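## Task

Carry four tubes from the green source rack RA into the white destination rack RB and seat each fully: F2 into well C5, E1 into B1, F7 into A2, V8 into A4. If one of these tubes stands about a cap's height too high in its RB well, pull it back out and inspect the well from directly above. If a flat piece is lodged there, seat that tube in any well of the red quarantine rack QR instead. Every tube not on this list must finish upright in its original well, though it may be moved in between. Each rack must finish near its starting spot and sitting flat on the bench mat, though it may be shifted in between. Nothing counts as done if only the robot's grip keeps it in place at the end. When finished, open the grippers and move the arms away (resting against DONE or its housing is fine), then press DONE until its lamp lights. The job ends the moment DONE goes down, so do not press it while any required change is still wrong.

## Robot and tools

ROBOT AND SCENE. Two arms, left_arm and right_arm, each with a parallel gripper, work over a table in a physics simulator. Racks: RA green, RB white, QR red; none is fastened. At the start, row A of every rack is the row closest to the arm bases, and column 1 is on the left when viewed from between the two arms. A DONE button with a lamp above it ends the job. Occasionally a loose object gets a brief outside shove. The idle arm may be parked out of the way.

FRAME. All poses are in one scene frame: origin on the table top midway between the arms, +z up, +x outward over the table, left_arm on the +y side. The names left/right do not refer to image sides. Positions are in metres; orientation is a quaternion written w first (qw, qx, qy, qz). A gripper's fingers point along its own +z and close along its own y. The reported end_effector_position is the point between the finger pads, about 1 cm short of the fingertips. Printed hand positions can be wrong, more so at long reach, and motions often end a centimetre or more off, usually low.

THE ROW. Every motion command uses rows of 16 numbers, always both arms even if one is still: x, y, z, qw, qx, qy, qz, opening for left_arm, then the same eight for right_arm. Position and quaternion are an absolute target pose in the scene frame, not an offset. Opening runs from -1 (closed) to +1 (fully open, 0.094 m). A target more than 0.6 m from an arm's last reported position along any of that gripper's axes gets the call refused. Each control step the commanded pose is clipped to within 70 mm and 16 degrees of the measured pose; if position and orientation cannot both be met, position wins. To keep an arm still, resend exactly the pose from the last result before it stopped, plus the wanted opening; to hold orientation, resend the same quaternion each time rather than the drifted reported one. Movements of only a few mm may not move the hand.

TOOLS.
execute_actions: argument actions, a list holding zero or one item, plus optional pictures (boolean). Empty list: just returns the state and pictures. An action item {"rows": [...], "steps": n}: 1 to 15 rows, n from 3 to 15 control steps of 1/30 s (default 15); each row covers one step and the last repeats. A wait item {"steps": n} with n up to 300, counted from the previous result, so reply time is included. The last 3 steps of an action run after its result is returned, during your reply. Pictures come only with an empty list or pictures: true.
move: target (one 16-number row as above, absolute poses) and speed (m/s, 0.002 to 0.5, default 0.25; rotation capped at twice that in rad/s). Each gripper follows a straight path to its pose; paths finish together, lasting 0.5 to 10 s, and stop after 10 s even if short. Openings are sent at the start. Paths ignore obstacles and the other arm; grippers lag, stray and may overshoot speed, especially with the arm nearly straight. Faster contact hits harder, and aiming further past a contact presses harder. The result adds a move: line with the ending (done, off_target, moving, held, fault), limits (paced = pose clipped; held = some steps blocked, after which the arm may jump fast) and each gripper's distance from its pose.
wait: seconds, 0 to 10; the robot gets nothing new.
zoom_image: camera (cam_high, cam_low, cam_left_wrist, cam_right_wrist) and region [x0, y0, x1, y1] in pixels of that 672x504 image, origin top-left, at most 504 by 504.
finished_scene: scene, the number of the current scene; ends it irreversibly and reports success.

RESULTS. The state line gives each arm's pose as left_arm: ... | right_arm: .... grip_measured is the finger opening on the command scale; the last joint position is the opening in metres. Readings may be off by about 1 mm per gripper. "pose unreachable" means the clearance check altered or blocked that arm's command; HELD marks steps where a row was not sent. A Hand target line (only when nothing is pending) shows where the controller is steering. FAULT lines mean an arm stopped. Joint limits (rad): waist -2.880..2.880, shoulder 0..3.142, elbow 0..3.019, wrist pitch -1.693..1.571, wrist yaw -1.571..1.571, wrist roll -2.094..2.094.

GRIPPING. Fingers go where grip_measured would read the value commanded (except near ±1). To hold something, command about 0.03 below grip_measured for a firm grip, less for a lighter one. Pads push roughly 50 to 62 N each, less on thin parts, with a short spike at first contact.

HEAT. Carrying a load warms the motors, even while you think. MOTOR HOT appears at 85 °C; at 100 °C the arm drops its load and stops (OVER-TEMPERATURE FAULT). Set loads down rather than holding them idle.

AVOID. Dropping or slipping tubes, slamming, hard pushes, arms colliding or pressing on each other, and knocking anything off the table, which ends the scene. Release everything and clear the arms before pressing DONE.

Each tool is called after ">>>" as name(argument=value, ...), one argument or row to a line, values as JSON.

## Session

>>> execute_actions(
  actions=[],
)

Scene clock: 0.00 s of 20600.00 s.
left_arm: end_effector_position=(+0.5455, +0.2345, +0.4839) grip_measured=+1.000 end_effector_quat_wxyz=(+0.704, +0.051, +0.707, -0.043) | right_arm: end_effector_position=(+0.3959, -0.0560, +0.1312) grip_measured=+1.000 end_effector_quat_wxyz=(+0.050, -0.415, +0.908, -0.023)
Joint positions: left_arm=[-0.01   1.052  1.031  0.016  0.012  0.011  0.094] | right_arm=[ 0.299  1.632  1.289 -1.13   0.051 -0.379  0.094]
Joint velocities: left_arm=[-0.015 -0.005 -0.002 -0.022  0.066  0.007  0.   ] | right_arm=[-0.015  0.005 -0.012 -0.007 -0.051  0.037  0.   ]
Hand target (left_arm): +0.544, +0.235, +0.506; +0.718, +0.050, +0.693, -0.044
Hand target (right_arm): +0.404, -0.052, +0.141; +0.063, -0.415, +0.907, -0.022

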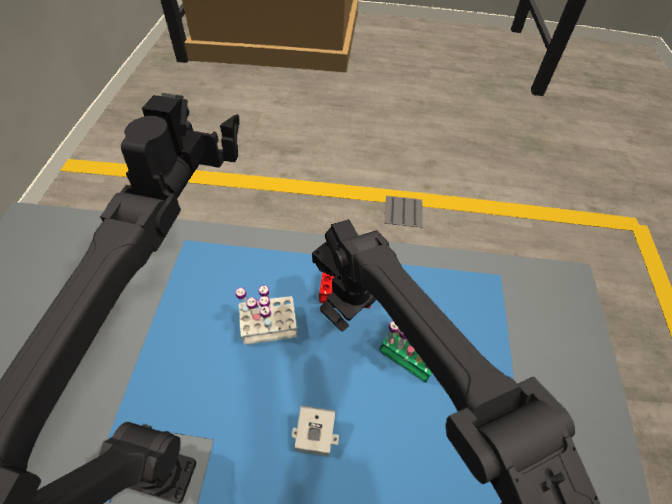

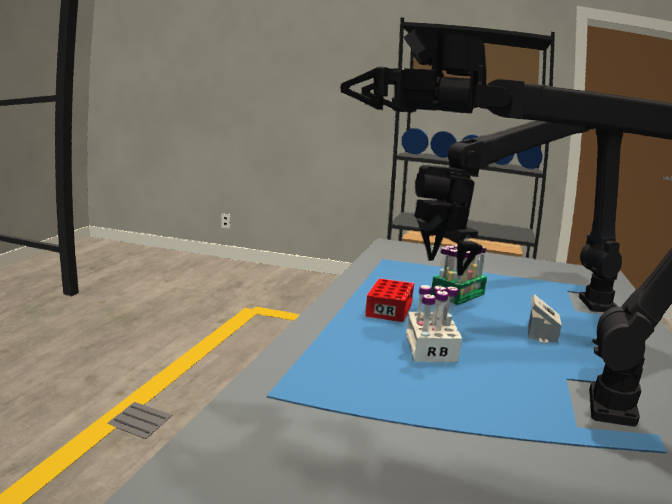

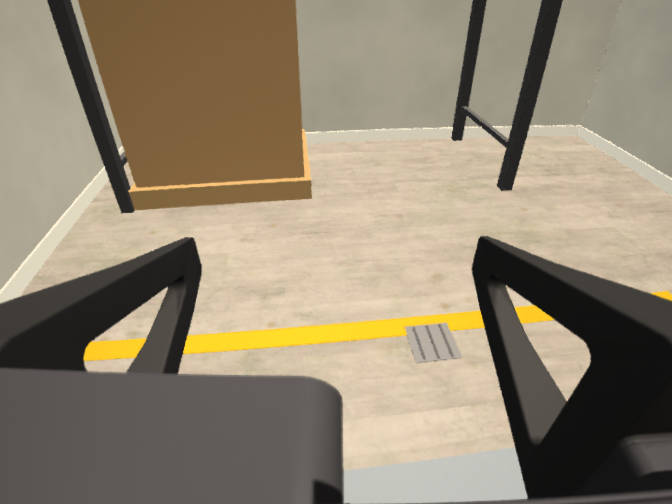

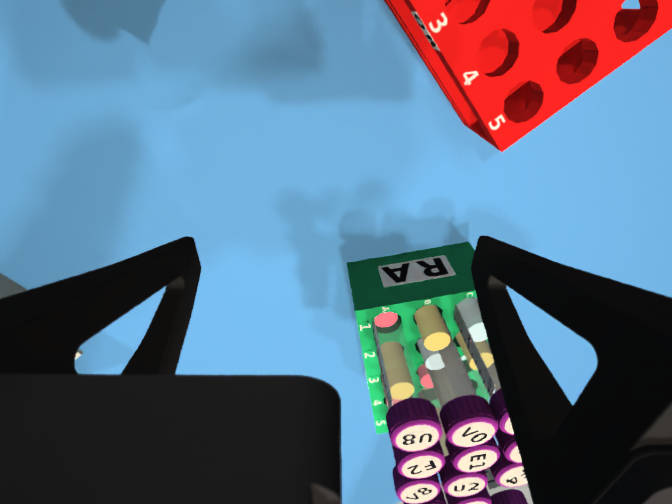

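>>> move(
  target=[0.36,0.14,0.27,0,0,1,0,1,0.33,-0.14,0.27,0,0,1,0,1],
)

Scene clock: 3.83 s of 20600.00 s.
left_arm: end_effector_position=(+0.3519, +0.1492, +0.2529) grip_measured=+1.000 end_effector_quat_wxyz=(-0.012, -0.000, +1.000, -0.006) | right_arm: end_effector_position=(+0.3143, -0.1418, +0.2420) grip_measured=+1.000 end_effector_quat_wxyz=(-0.028, -0.011, +0.999, -0.012)
Joint positions: left_arm=[-0.313  1.282  1.245 -1.551  0.022 -0.425  0.094] | right_arm=[ 0.179  1.392  1.319 -1.558  0.004  0.338  0.094]
Joint velocities: left_arm=[ 0.005  0.005  0.007 -0.007 -0.051 -0.022  0.   ] | right_arm=[ 0.005 -0.015  0.017 -0.012 -0.022  0.066  0.   ]
Hand target (left_arm): +0.360, +0.141, +0.268; -0.003, -0.000, +1.000, -0.012
Hand target (right_arm): +0.326, -0.140, +0.269; +0.000, +0.000, +1.000, -0.000
Off the commanded pose (left_arm): 0.021 m, 2 deg.
Off the commanded pose (right_arm): 0.032 m, 4 deg.
Kept back: nothing.
move: off_target (left_arm, right_arm)

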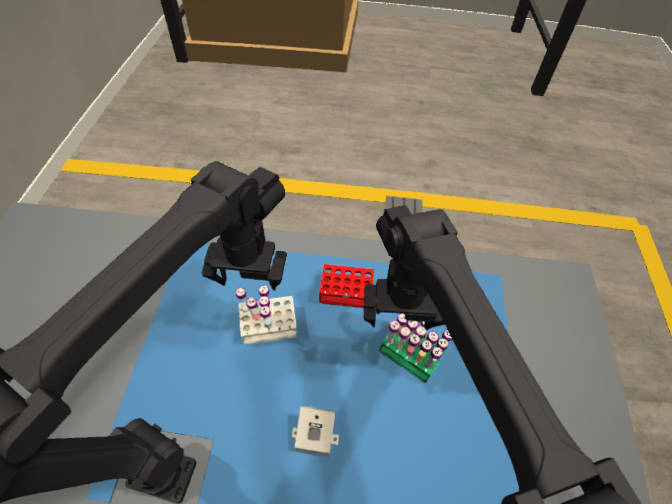

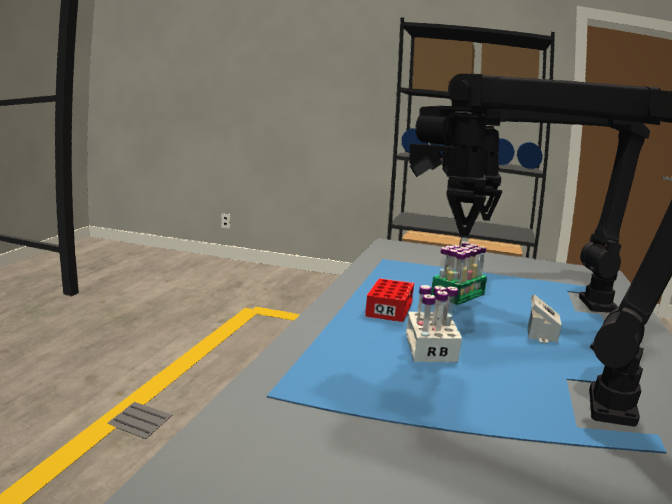

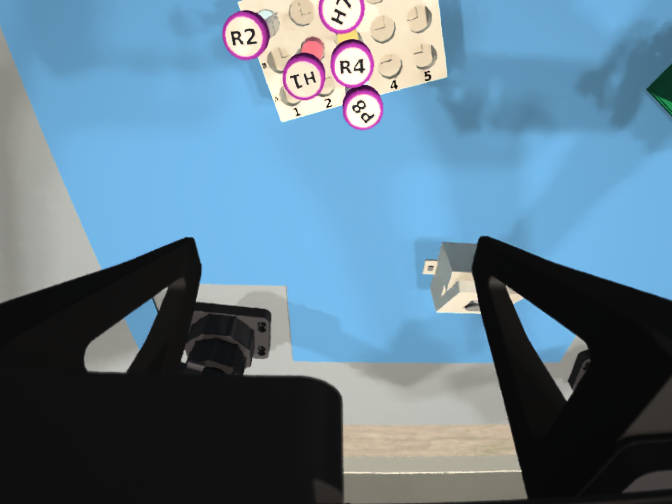

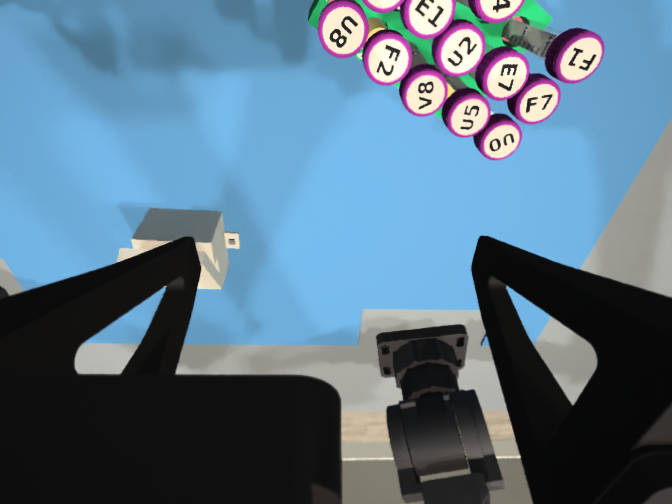

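>>> move(
  target=[0.40,0.14,0.21,0,0,1,0,1,0.37,-0.17,0.21,0,0,1,0,-0.3],
)

Scene clock: 4.97 s of 20600.00 s.
left_arm: end_effector_position=(+0.3916, +0.1383, +0.2081) grip_measured=+1.000 end_effector_quat_wxyz=(-0.011, +0.001, +1.000, +0.004) | right_arm: end_effector_position=(+0.3653, -0.1741, +0.2091) grip_measured=-0.298 end_effector_quat_wxyz=(-0.007, +0.010, +1.000, -0.004)
Joint positions: left_arm=[-0.305  1.403  1.242 -1.432  0.002 -0.415  0.094] | right_arm=[ 0.065  1.474  1.319 -1.431  0.003  0.268  0.033]
Joint velocities: left_arm=[-0.005 -0.005 -0.017 -0.002 -0.081 -0.037  0.   ] | right_arm=[-0.005  0.015 -0.017 -0.002  0.081  0.022  0.001]
Hand target (left_arm): +0.399, +0.140, +0.210; -0.000, +0.000, +1.000, +0.000
Hand target (right_arm): +0.370, -0.171, +0.210; -0.000, +0.000, +1.000, -0.000
Off the commanded pose (left_arm): 0.009 m, 1 deg.
Off the commanded pose (right_arm): 0.006 m, 1 deg.
Kept back: nothing.
move: done

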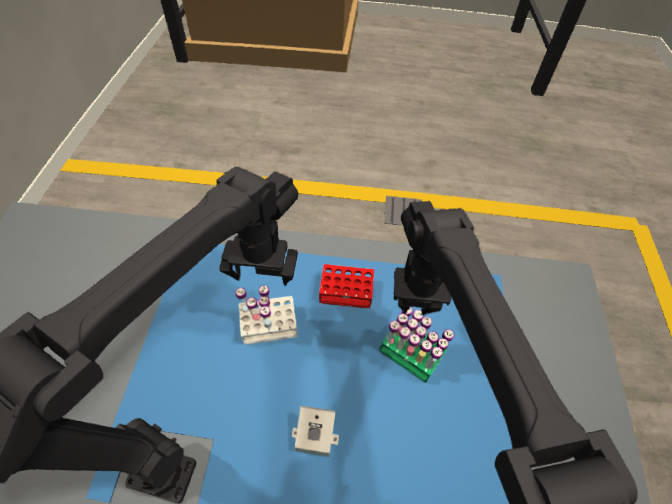

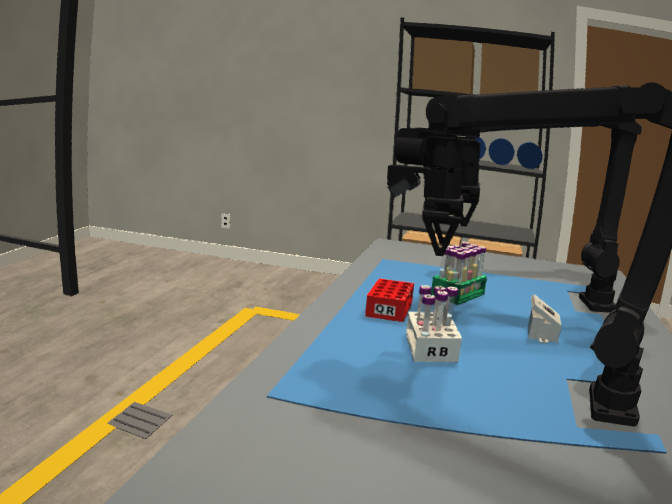

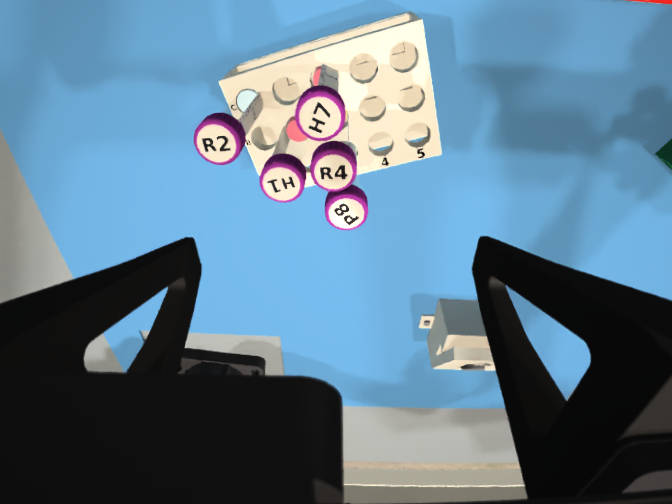

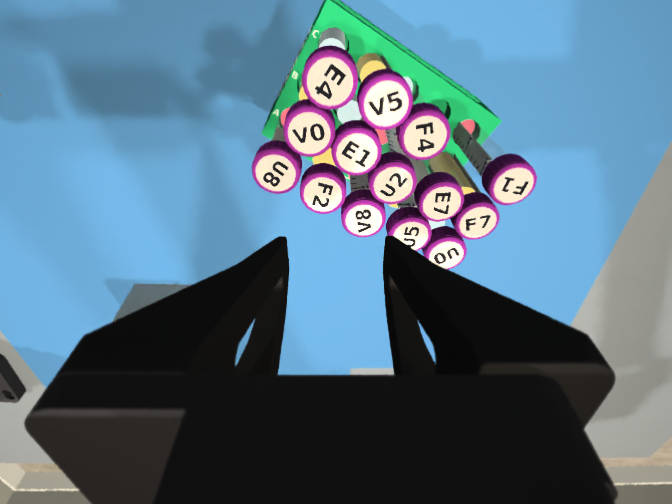

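>>> move(
  target=[0.30,0.28,0.25,0,0,1,0,1,0.362,-0.168,0.165,0,-0.122,0.993,0,-0.4],
  speed=0.15,
)

Scene clock: 7.00 s of 20600.00 s.
left_arm: end_effector_position=(+0.3074, +0.2793, +0.2466) grip_measured=+1.000 end_effector_quat_wxyz=(+0.004, -0.003, +1.000, +0.001) | right_arm: end_effector_position=(+0.3630, -0.1721, +0.1728) grip_measured=-0.398 end_effector_quat_wxyz=(+0.004, -0.111, +0.994, -0.001)
Joint positions: left_arm=[ 0.038  1.059  1.055 -1.559 -0.002 -0.078  0.094] | right_arm=[ 0.071  1.474  1.222 -1.31   0.003  0.032  0.028]
Joint velocities: left_arm=[-0.005 -0.005 -0.002  0.012  0.022 -0.037  0.   ] | right_arm=[-0.015 -0.015  0.017 -0.002 -0.081  0.007 -0.   ]
Hand target (left_arm): +0.303, +0.281, +0.250; +0.002, +0.000, +1.000, +0.001
Hand target (right_arm): +0.362, -0.168, +0.165; -0.000, -0.122, +0.993, -0.000
Off the commanded pose (left_arm): 0.008 m, 1 deg.
Off the commanded pose (right_arm): 0.009 m, 1 deg.
Kept back: nothing.
move: done

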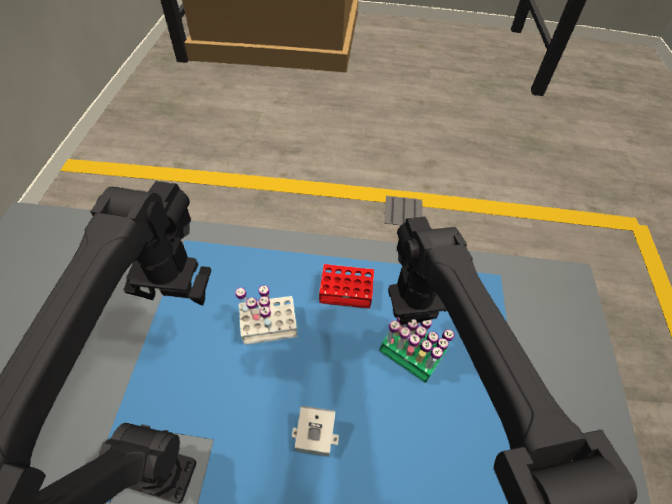

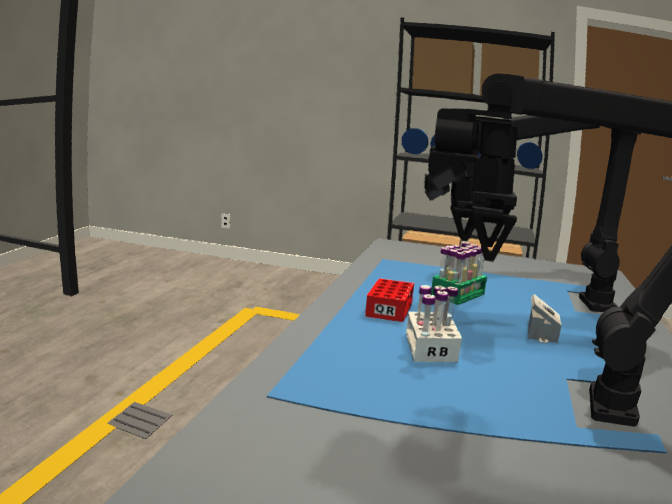

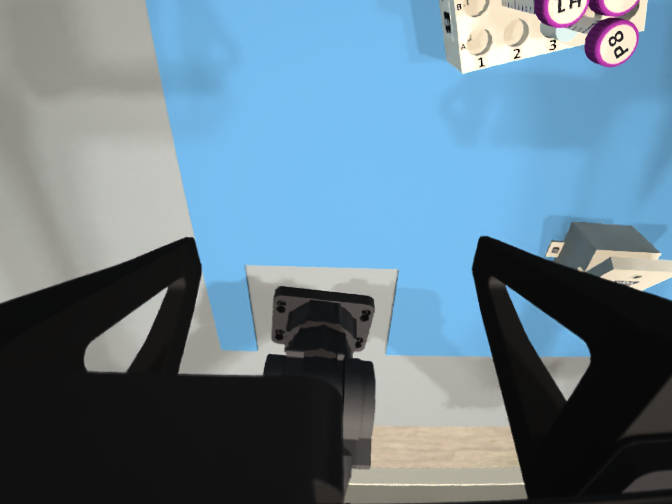

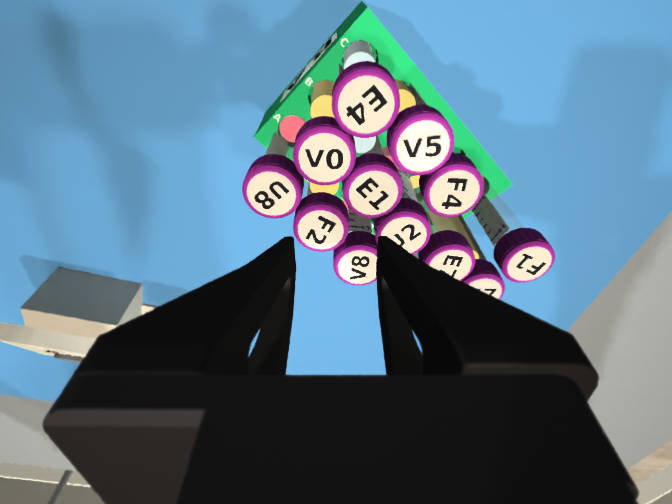

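>>> move(
  target=[0.15,0.30,0.25,0,0,1,0,1,0.348,-0.162,0.145,0,-0.122,0.993,0,-0.4],
  speed=0.15,
)

>>> zoom_image(
  camera="cam_low",
  region=[380,180,560,320],
)

Scene clock: 8.70 s of 20600.00 s.
left_arm: end_effector_position=(+0.1560, +0.3010, +0.2508) grip_measured=+1.000 end_effector_quat_wxyz=(+0.143, -0.000, +0.990, +0.001) | right_arm: end_effector_position=(+0.3497, -0.1651, +0.1471) grip_measured=-0.398 end_effector_quat_wxyz=(-0.003, -0.123, +0.992, -0.002)
Joint positions: left_arm=[ 0.125  0.415  0.794 -1.662  0.001  0.013  0.094] | right_arm=[ 0.095  1.474  1.152 -1.254  0.003  0.031  0.028]
Joint velocities: left_arm=[-0.015 -0.005 -0.022  0.012  0.037  0.081  0.   ] | right_arm=[-0.005  0.015 -0.012 -0.007  0.037 -0.037 -0.001]
Hand target (left_arm): +0.153, +0.302, +0.250; +0.136, +0.001, +0.991, +0.002
Hand target (right_arm): +0.349, -0.162, +0.145; +0.000, -0.122, +0.993, +0.000
Off the commanded pose (left_arm): 0.006 m, 16 deg; orientation clipped at the last step of the last action.
Off the commanded pose (right_arm): 0.004 m, 0 deg.
joint sent to its limit (left arm) — the command would take joint 4 (wrist pitch) past its lower limit, so that joint was sent only as far as its limit.
Kept back: nothing.
move: off_target (left_arm); limits=paced

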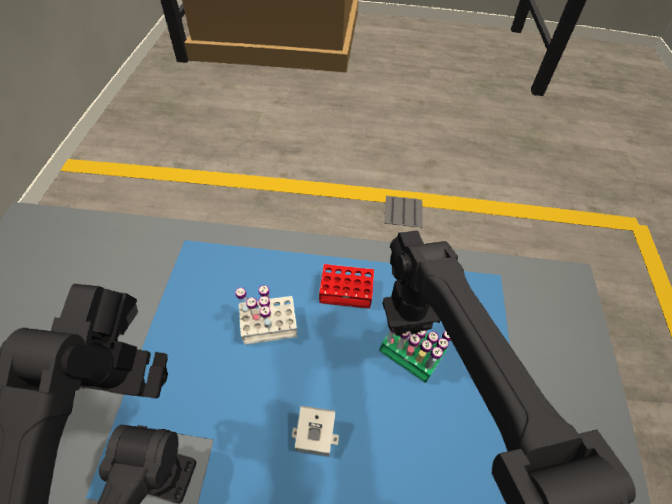

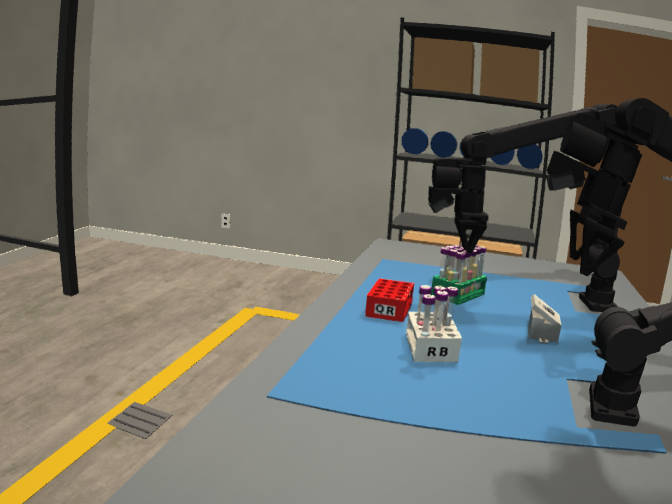

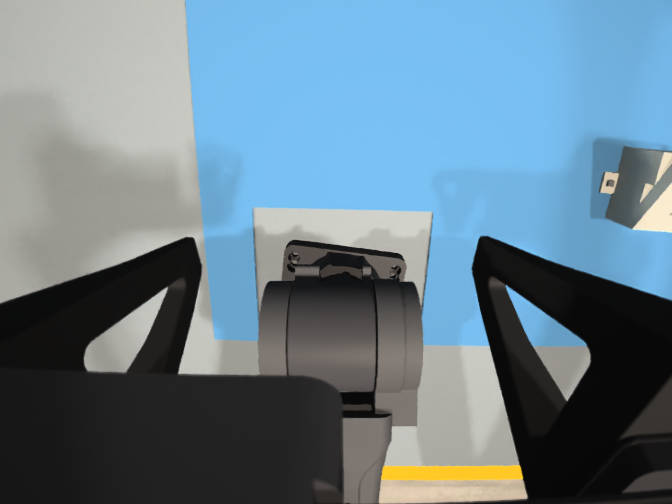

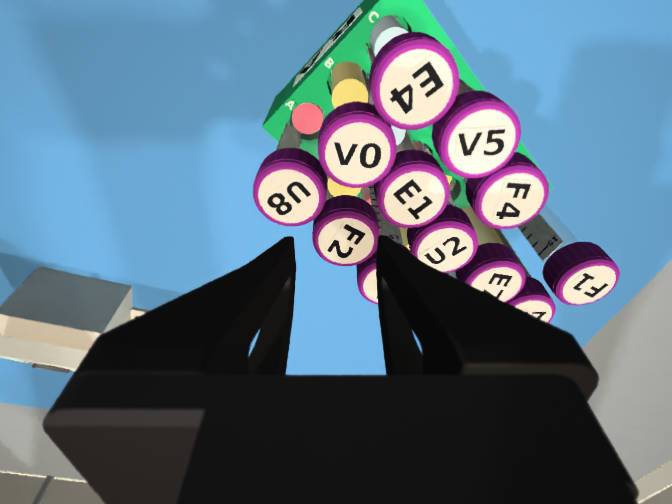

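Region (380, 180, 560, 320) of cam_low's 672x504 image, scaled by 2.800, with more detail than that image has.

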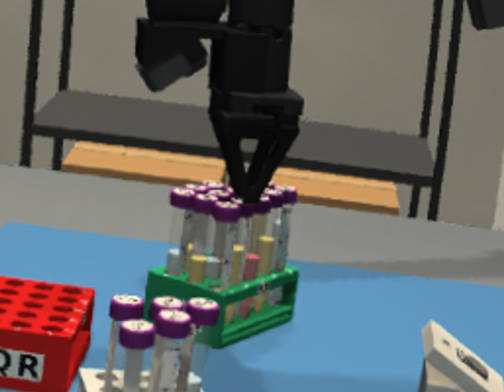

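>>> move(
  target=[0.156,0.301,0.251,0.143,0,0.99,0,1,0.357,-0.170,0.147,0,-0.122,0.993,0,-0.46],
  speed=0.03,
)

Scene clock: 9.67 s of 20600.00 s.
left_arm: end_effector_position=(+0.1559, +0.3006, +0.2505) grip_measured=+1.000 end_effector_quat_wxyz=(+0.143, +0.002, +0.990, +0.001) | right_arm: end_effector_position=(+0.3509, -0.1692, +0.1471) grip_measured=-0.458 end_effector_quat_wxyz=(-0.003, -0.119, +0.993, -0.002)
Joint positions: left_arm=[ 0.125  0.415  0.793 -1.662  0.003  0.017  0.094] | right_arm=[ 0.085  1.474  1.152 -1.254  0.003  0.029  0.025]
Joint velocities: left_arm=[-0.024 -0.005  0.002 -0.017 -0.081 -0.037  0.   ] | right_arm=[-0.005  0.005  0.002  0.002 -0.022 -0.022 -0.001]
Hand target (left_arm): +0.156, +0.301, +0.251; +0.143, -0.000, +0.990, +0.000
Hand target (right_arm): +0.357, -0.170, +0.147; +0.000, -0.122, +0.993, -0.000
Off the commanded pose (left_arm): 0.001 m, 0 deg.
Off the commanded pose (right_arm): 0.006 m, 1 deg.
Kept back: nothing.
move: done

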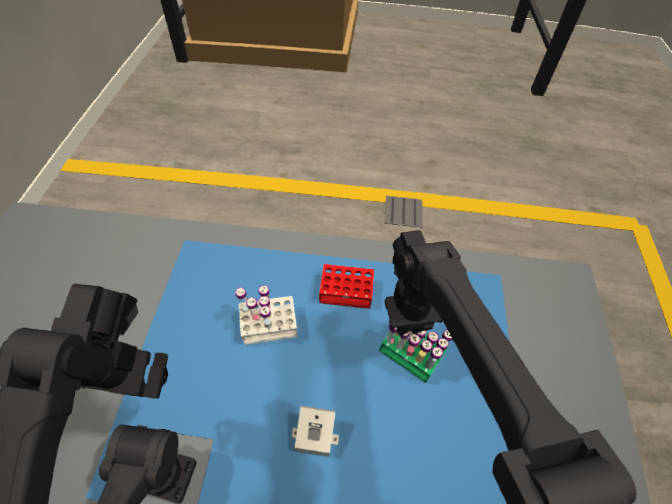

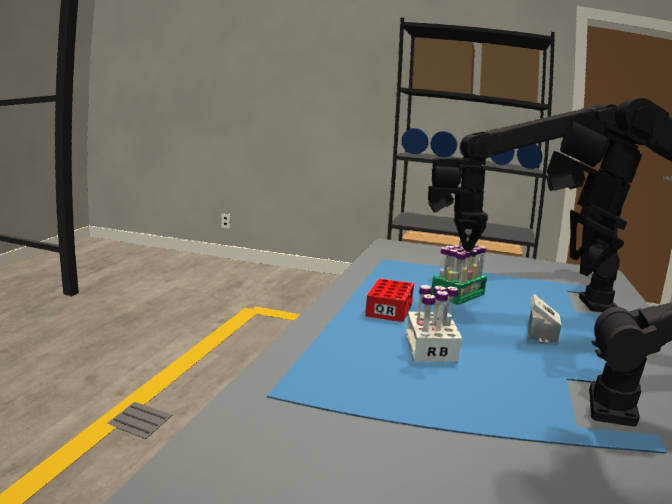

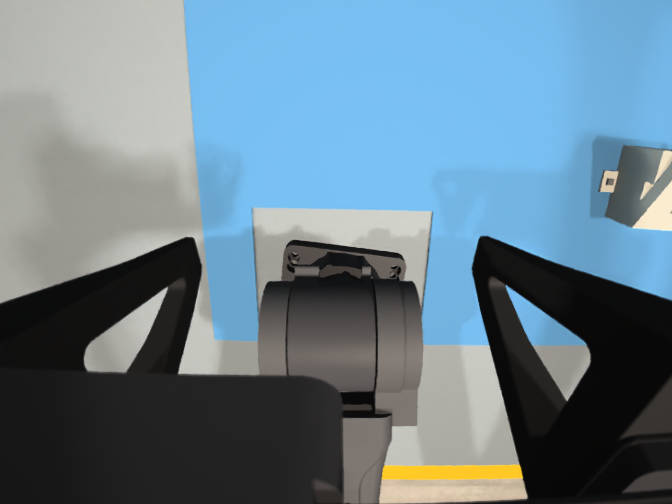

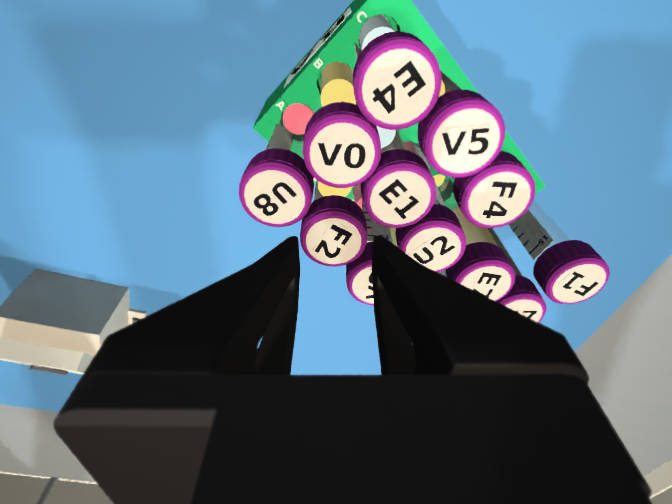

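Lateral good. Lower a bit with forward motion.

>>> move(
  target=[0.156,0.301,0.251,0.143,0,0.99,0,1,0.360,-0.168,0.138,0,-0.122,0.993,0,-0.46],
  speed=0.02,
)

Scene clock: 10.77 s of 20600.00 s.
left_arm: end_effector_position=(+0.1559, +0.3006, +0.2505) grip_measured=+1.000 end_effector_quat_wxyz=(+0.143, +0.002, +0.990, +0.001) | right_arm: end_effector_position=(+0.3545, -0.1682, +0.1446) grip_measured=-0.458 end_effector_quat_wxyz=(+0.002, -0.119, +0.993, -0.001)
Joint positions: left_arm=[ 0.125  0.415  0.793 -1.662  0.003  0.017  0.094] | right_arm=[ 0.085  1.48   1.152 -1.239  0.003  0.029  0.025]
Joint velocities: left_arm=[ 0.005 -0.015 -0.002  0.002  0.037  0.007  0.   ] | right_arm=[-0.005  0.005  0.002  0.017  0.081 -0.022  0.   ]
Hand target (left_arm): +0.156, +0.301, +0.251; +0.143, +0.000, +0.990, -0.000
Hand target (right_arm): +0.360, -0.168, +0.138; +0.000, -0.122, +0.993, +0.000
Off the commanded pose (left_arm): 0.001 m, 0 deg.
Off the commanded pose (right_arm): 0.009 m, 0 deg.
Kept back: nothing.
move: done

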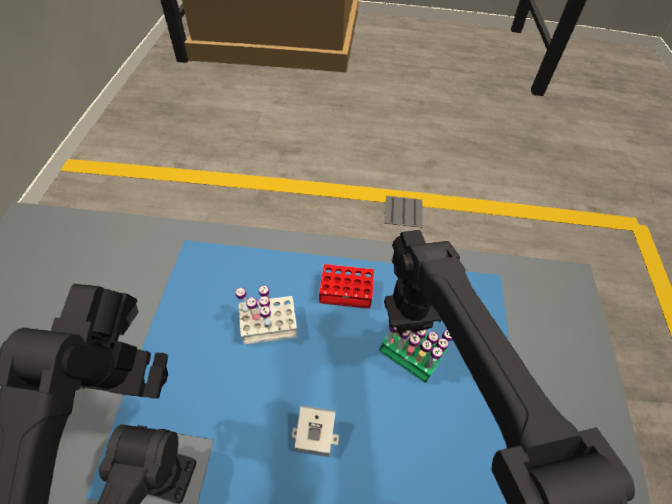

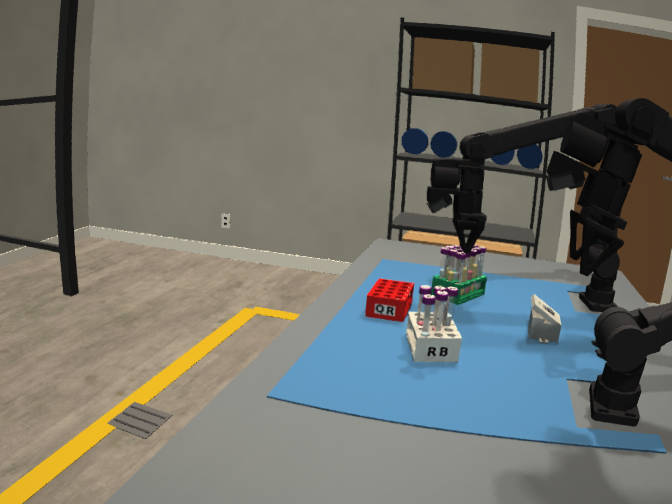

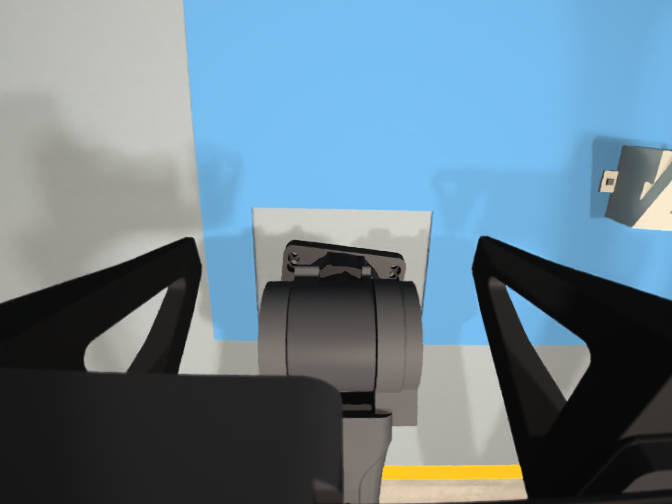

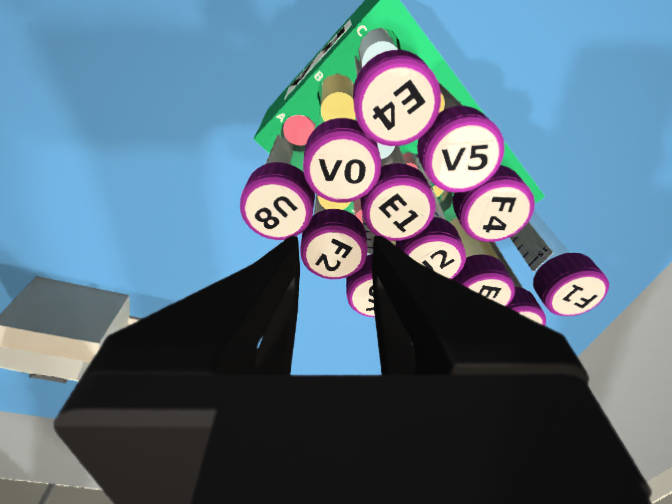

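>>> move(
  target=[0.156,0.301,0.251,0.143,0,0.99,0,1,0.355,-0.168,0.124,0,-0.122,0.993,0,-0.46],
  speed=0.02,
)

>>> zoom_image(
  camera="cam_low",
  region=[420,210,510,280],
)

Scene clock: 12.27 s of 20600.00 s.
left_arm: end_effector_position=(+0.1559, +0.3006, +0.2505) grip_measured=+1.000 end_effector_quat_wxyz=(+0.143, +0.002, +0.990, +0.001) | right_arm: end_effector_position=(+0.3586, -0.1671, +0.1438) grip_measured=-0.458 end_effector_quat_wxyz=(+0.012, -0.119, +0.993, +0.000)
Joint positions: left_arm=[ 0.125  0.415  0.793 -1.662  0.003  0.017  0.094] | right_arm=[ 0.085  1.479  1.148 -1.216  0.003  0.029  0.025]
Joint velocities: left_arm=[-0.005  0.005 -0.012  0.002 -0.022  0.022  0.   ] | right_arm=[ 0.005 -0.005  0.002  0.022 -0.022 -0.007  0.   ]
Hand target (left_arm): +0.156, +0.301, +0.251; +0.143, -0.000, +0.990, +0.000
Hand target (right_arm): +0.355, -0.168, +0.125; -0.000, -0.122, +0.993, -0.000
Off the commanded pose (left_arm): 0.001 m, 0 deg.
Off the commanded pose (right_arm): 0.020 m, 1 deg.
Kept back: nothing.
move: off_target (right_arm)

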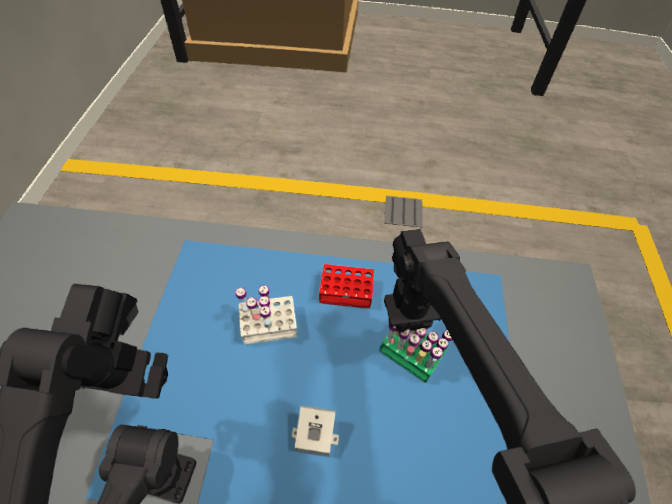

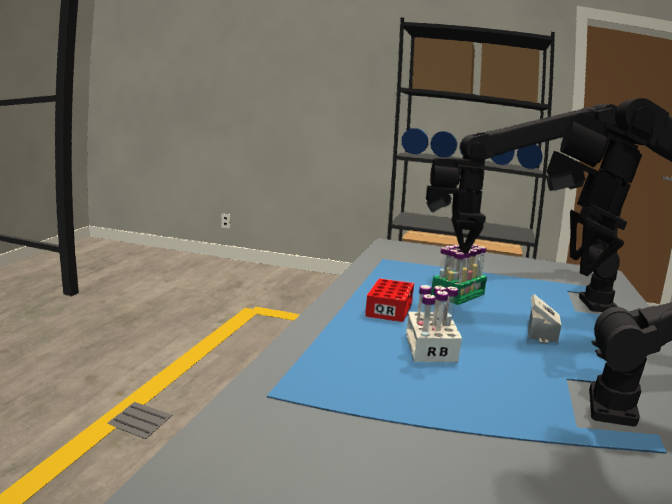

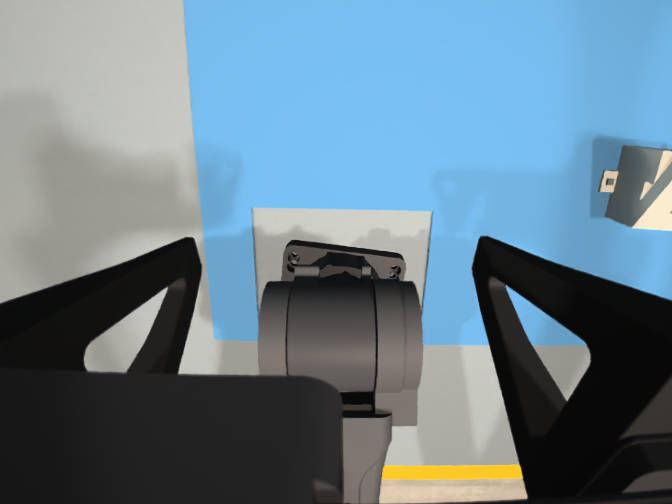

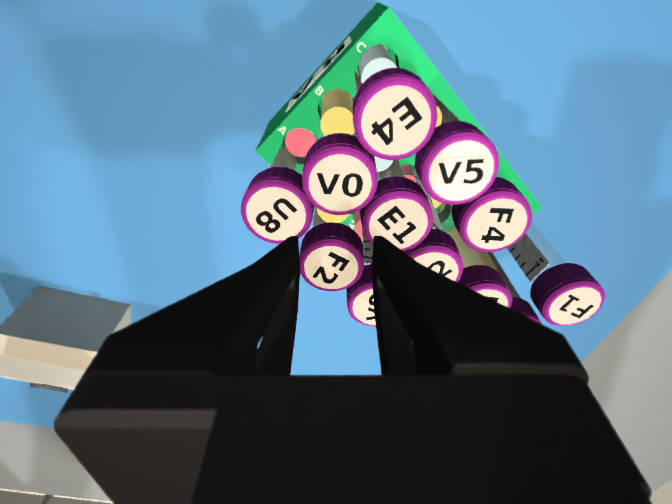

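Region (420, 210, 510, 280) of cam_low's 672x504 image, scaled by 5.600, with more detail than that image has.

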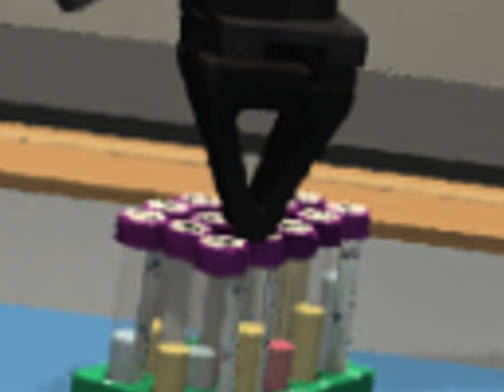

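>>> move(
  target=[0.156,0.301,0.251,0.143,0,0.99,0,1,0.350,-0.164,0.165,0,-0.122,0.993,0,-0.38],
  speed=0.04,
)

>>> move(
  target=[0.156,0.301,0.251,0.143,0,0.99,0,1,0.352,-0.164,0.128,0,-0.122,0.993,0,-0.38],
  speed=0.03,
)

Scene clock: 13.37 s of 20600.00 s.
left_arm: end_effector_position=(+0.1559, +0.3006, +0.2505) grip_measured=+1.000 end_effector_quat_wxyz=(+0.143, +0.002, +0.990, +0.001) | right_arm: end_effector_position=(+0.3417, -0.1703, +0.1464) grip_measured=-0.382 end_effector_quat_wxyz=(-0.019, -0.120, +0.993, -0.004)
Joint positions: left_arm=[ 0.125  0.415  0.793 -1.662  0.003  0.017  0.094] | right_arm=[ 0.088  1.473  1.148 -1.285  0.003  0.029  0.029]
Joint velocities: left_arm=[-0.005 -0.015 -0.022 -0.002  0.007 -0.007  0.   ] | right_arm=[-0.005 -0.005  0.007 -0.012 -0.022  0.037 -0.   ]
Hand target (left_arm): +0.156, +0.301, +0.251; +0.143, -0.000, +0.990, +0.000
Hand target (right_arm): +0.349, -0.164, +0.165; -0.000, -0.122, +0.993, +0.000
Off the commanded pose (left_arm): 0.001 m, 0 deg.
Off the commanded pose (right_arm): 0.021 m, 2 deg.
Kept back: nothing.
move: off_target (right_arm)

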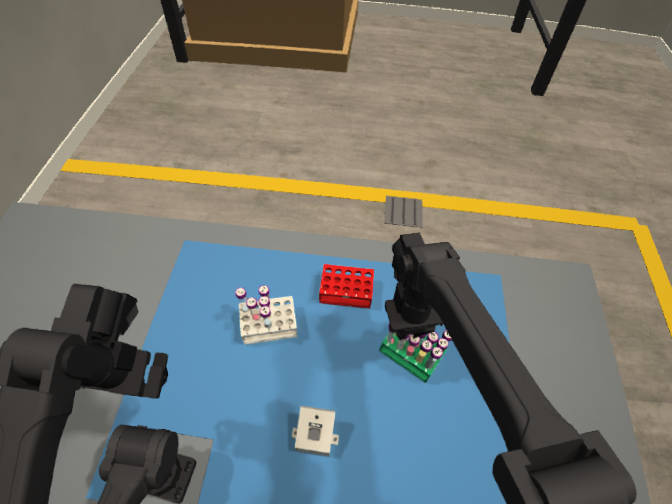

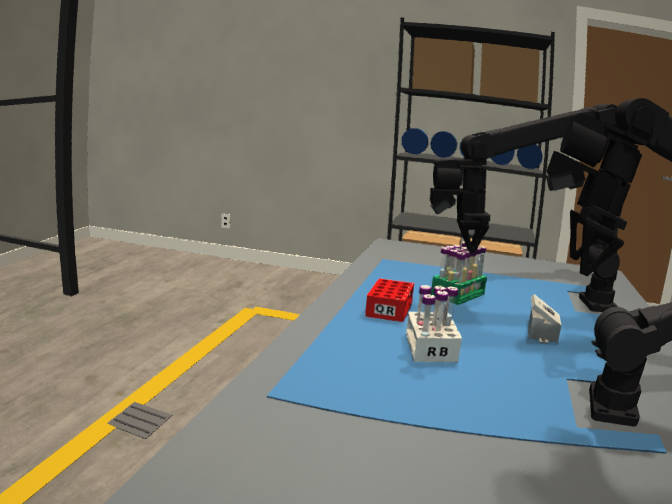

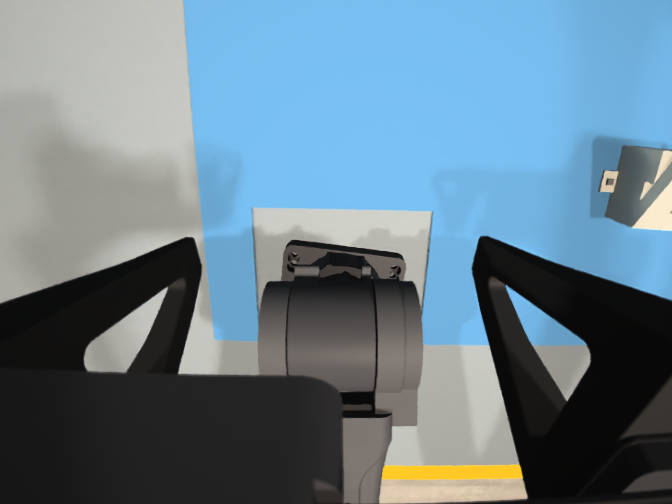

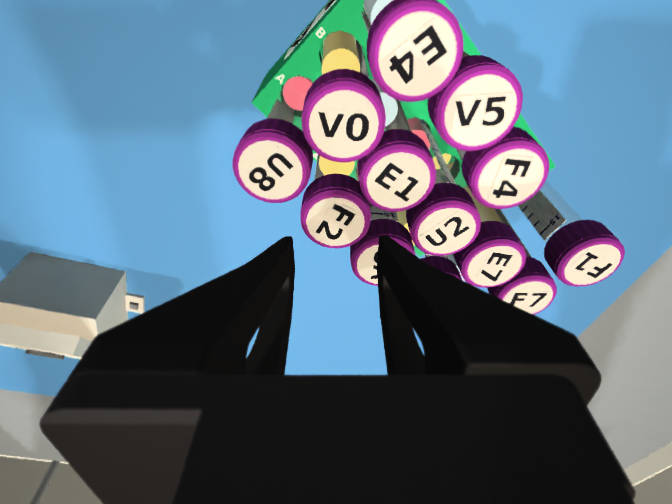

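Scene clock: 14.33 s of 20600.00 s.
left_arm: end_effector_position=(+0.1559, +0.3006, +0.2505) grip_measured=+1.000 end_effector_quat_wxyz=(+0.143, +0.002, +0.990, +0.001) | right_arm: end_effector_position=(+0.3544, -0.1667, +0.1432) grip_measured=-0.382 end_effector_quat_wxyz=(+0.009, -0.120, +0.993, +0.000)
Joint positions: left_arm=[ 0.125  0.415  0.793 -1.662  0.003  0.017  0.094] | right_arm=[ 0.088  1.473  1.139 -1.219  0.003  0.029  0.029]
Joint velocities: left_arm=[-0.015 -0.005 -0.007  0.007 -0.051 -0.022  0.   ] | right_arm=[-0.005  0.005  0.007  0.002 -0.037 -0.037 -0.001]
Hand target (left_arm): +0.156, +0.301, +0.251; +0.143, -0.000, +0.990, +0.000
Hand target (right_arm): +0.352, -0.164, +0.128; -0.000, -0.122, +0.993, +0.000
Off the commanded pose (left_arm): 0.001 m, 0 deg.
Off the commanded pose (right_arm): 0.016 m, 1 deg.
Kept back: nothing.
move: off_target (right_arm)

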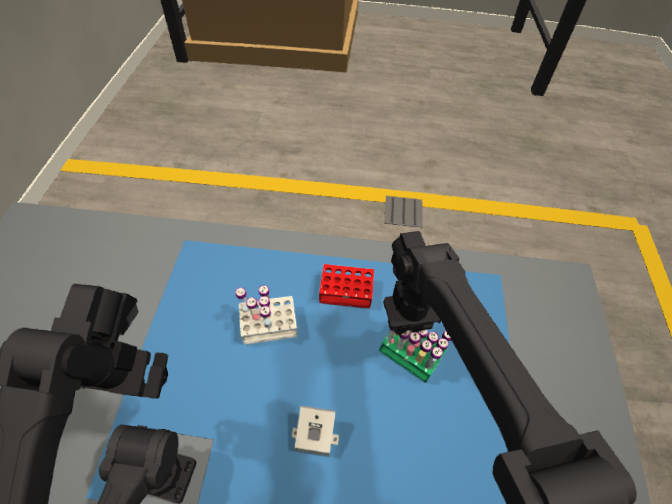

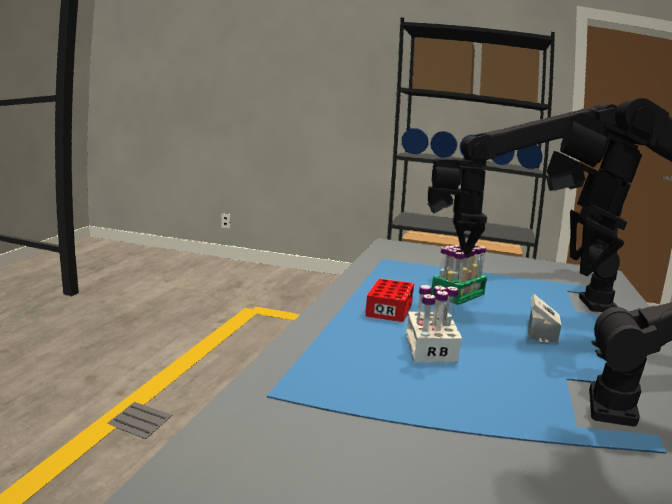

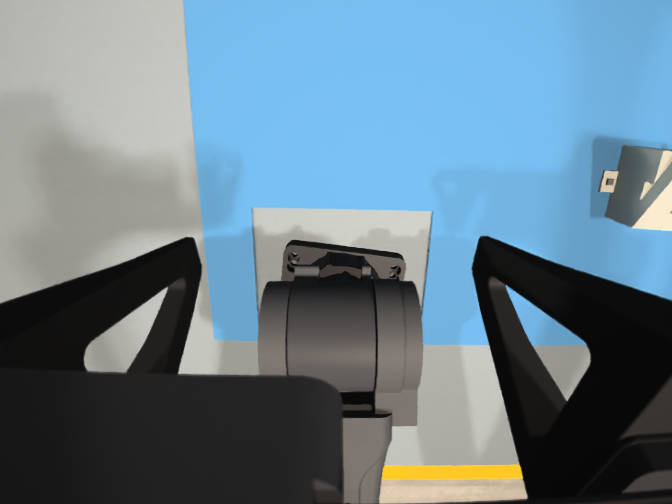

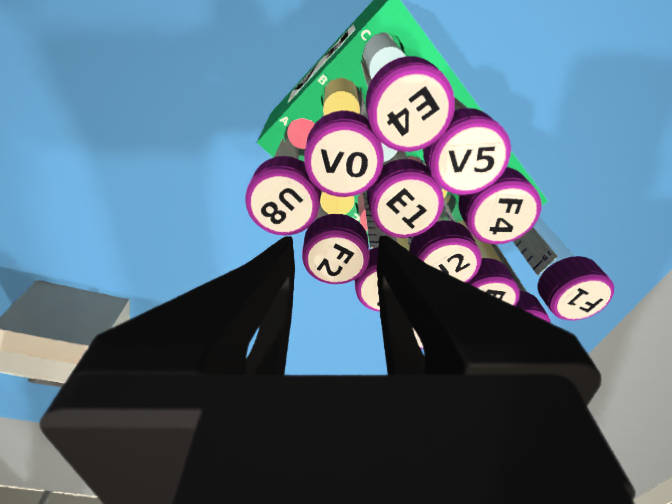

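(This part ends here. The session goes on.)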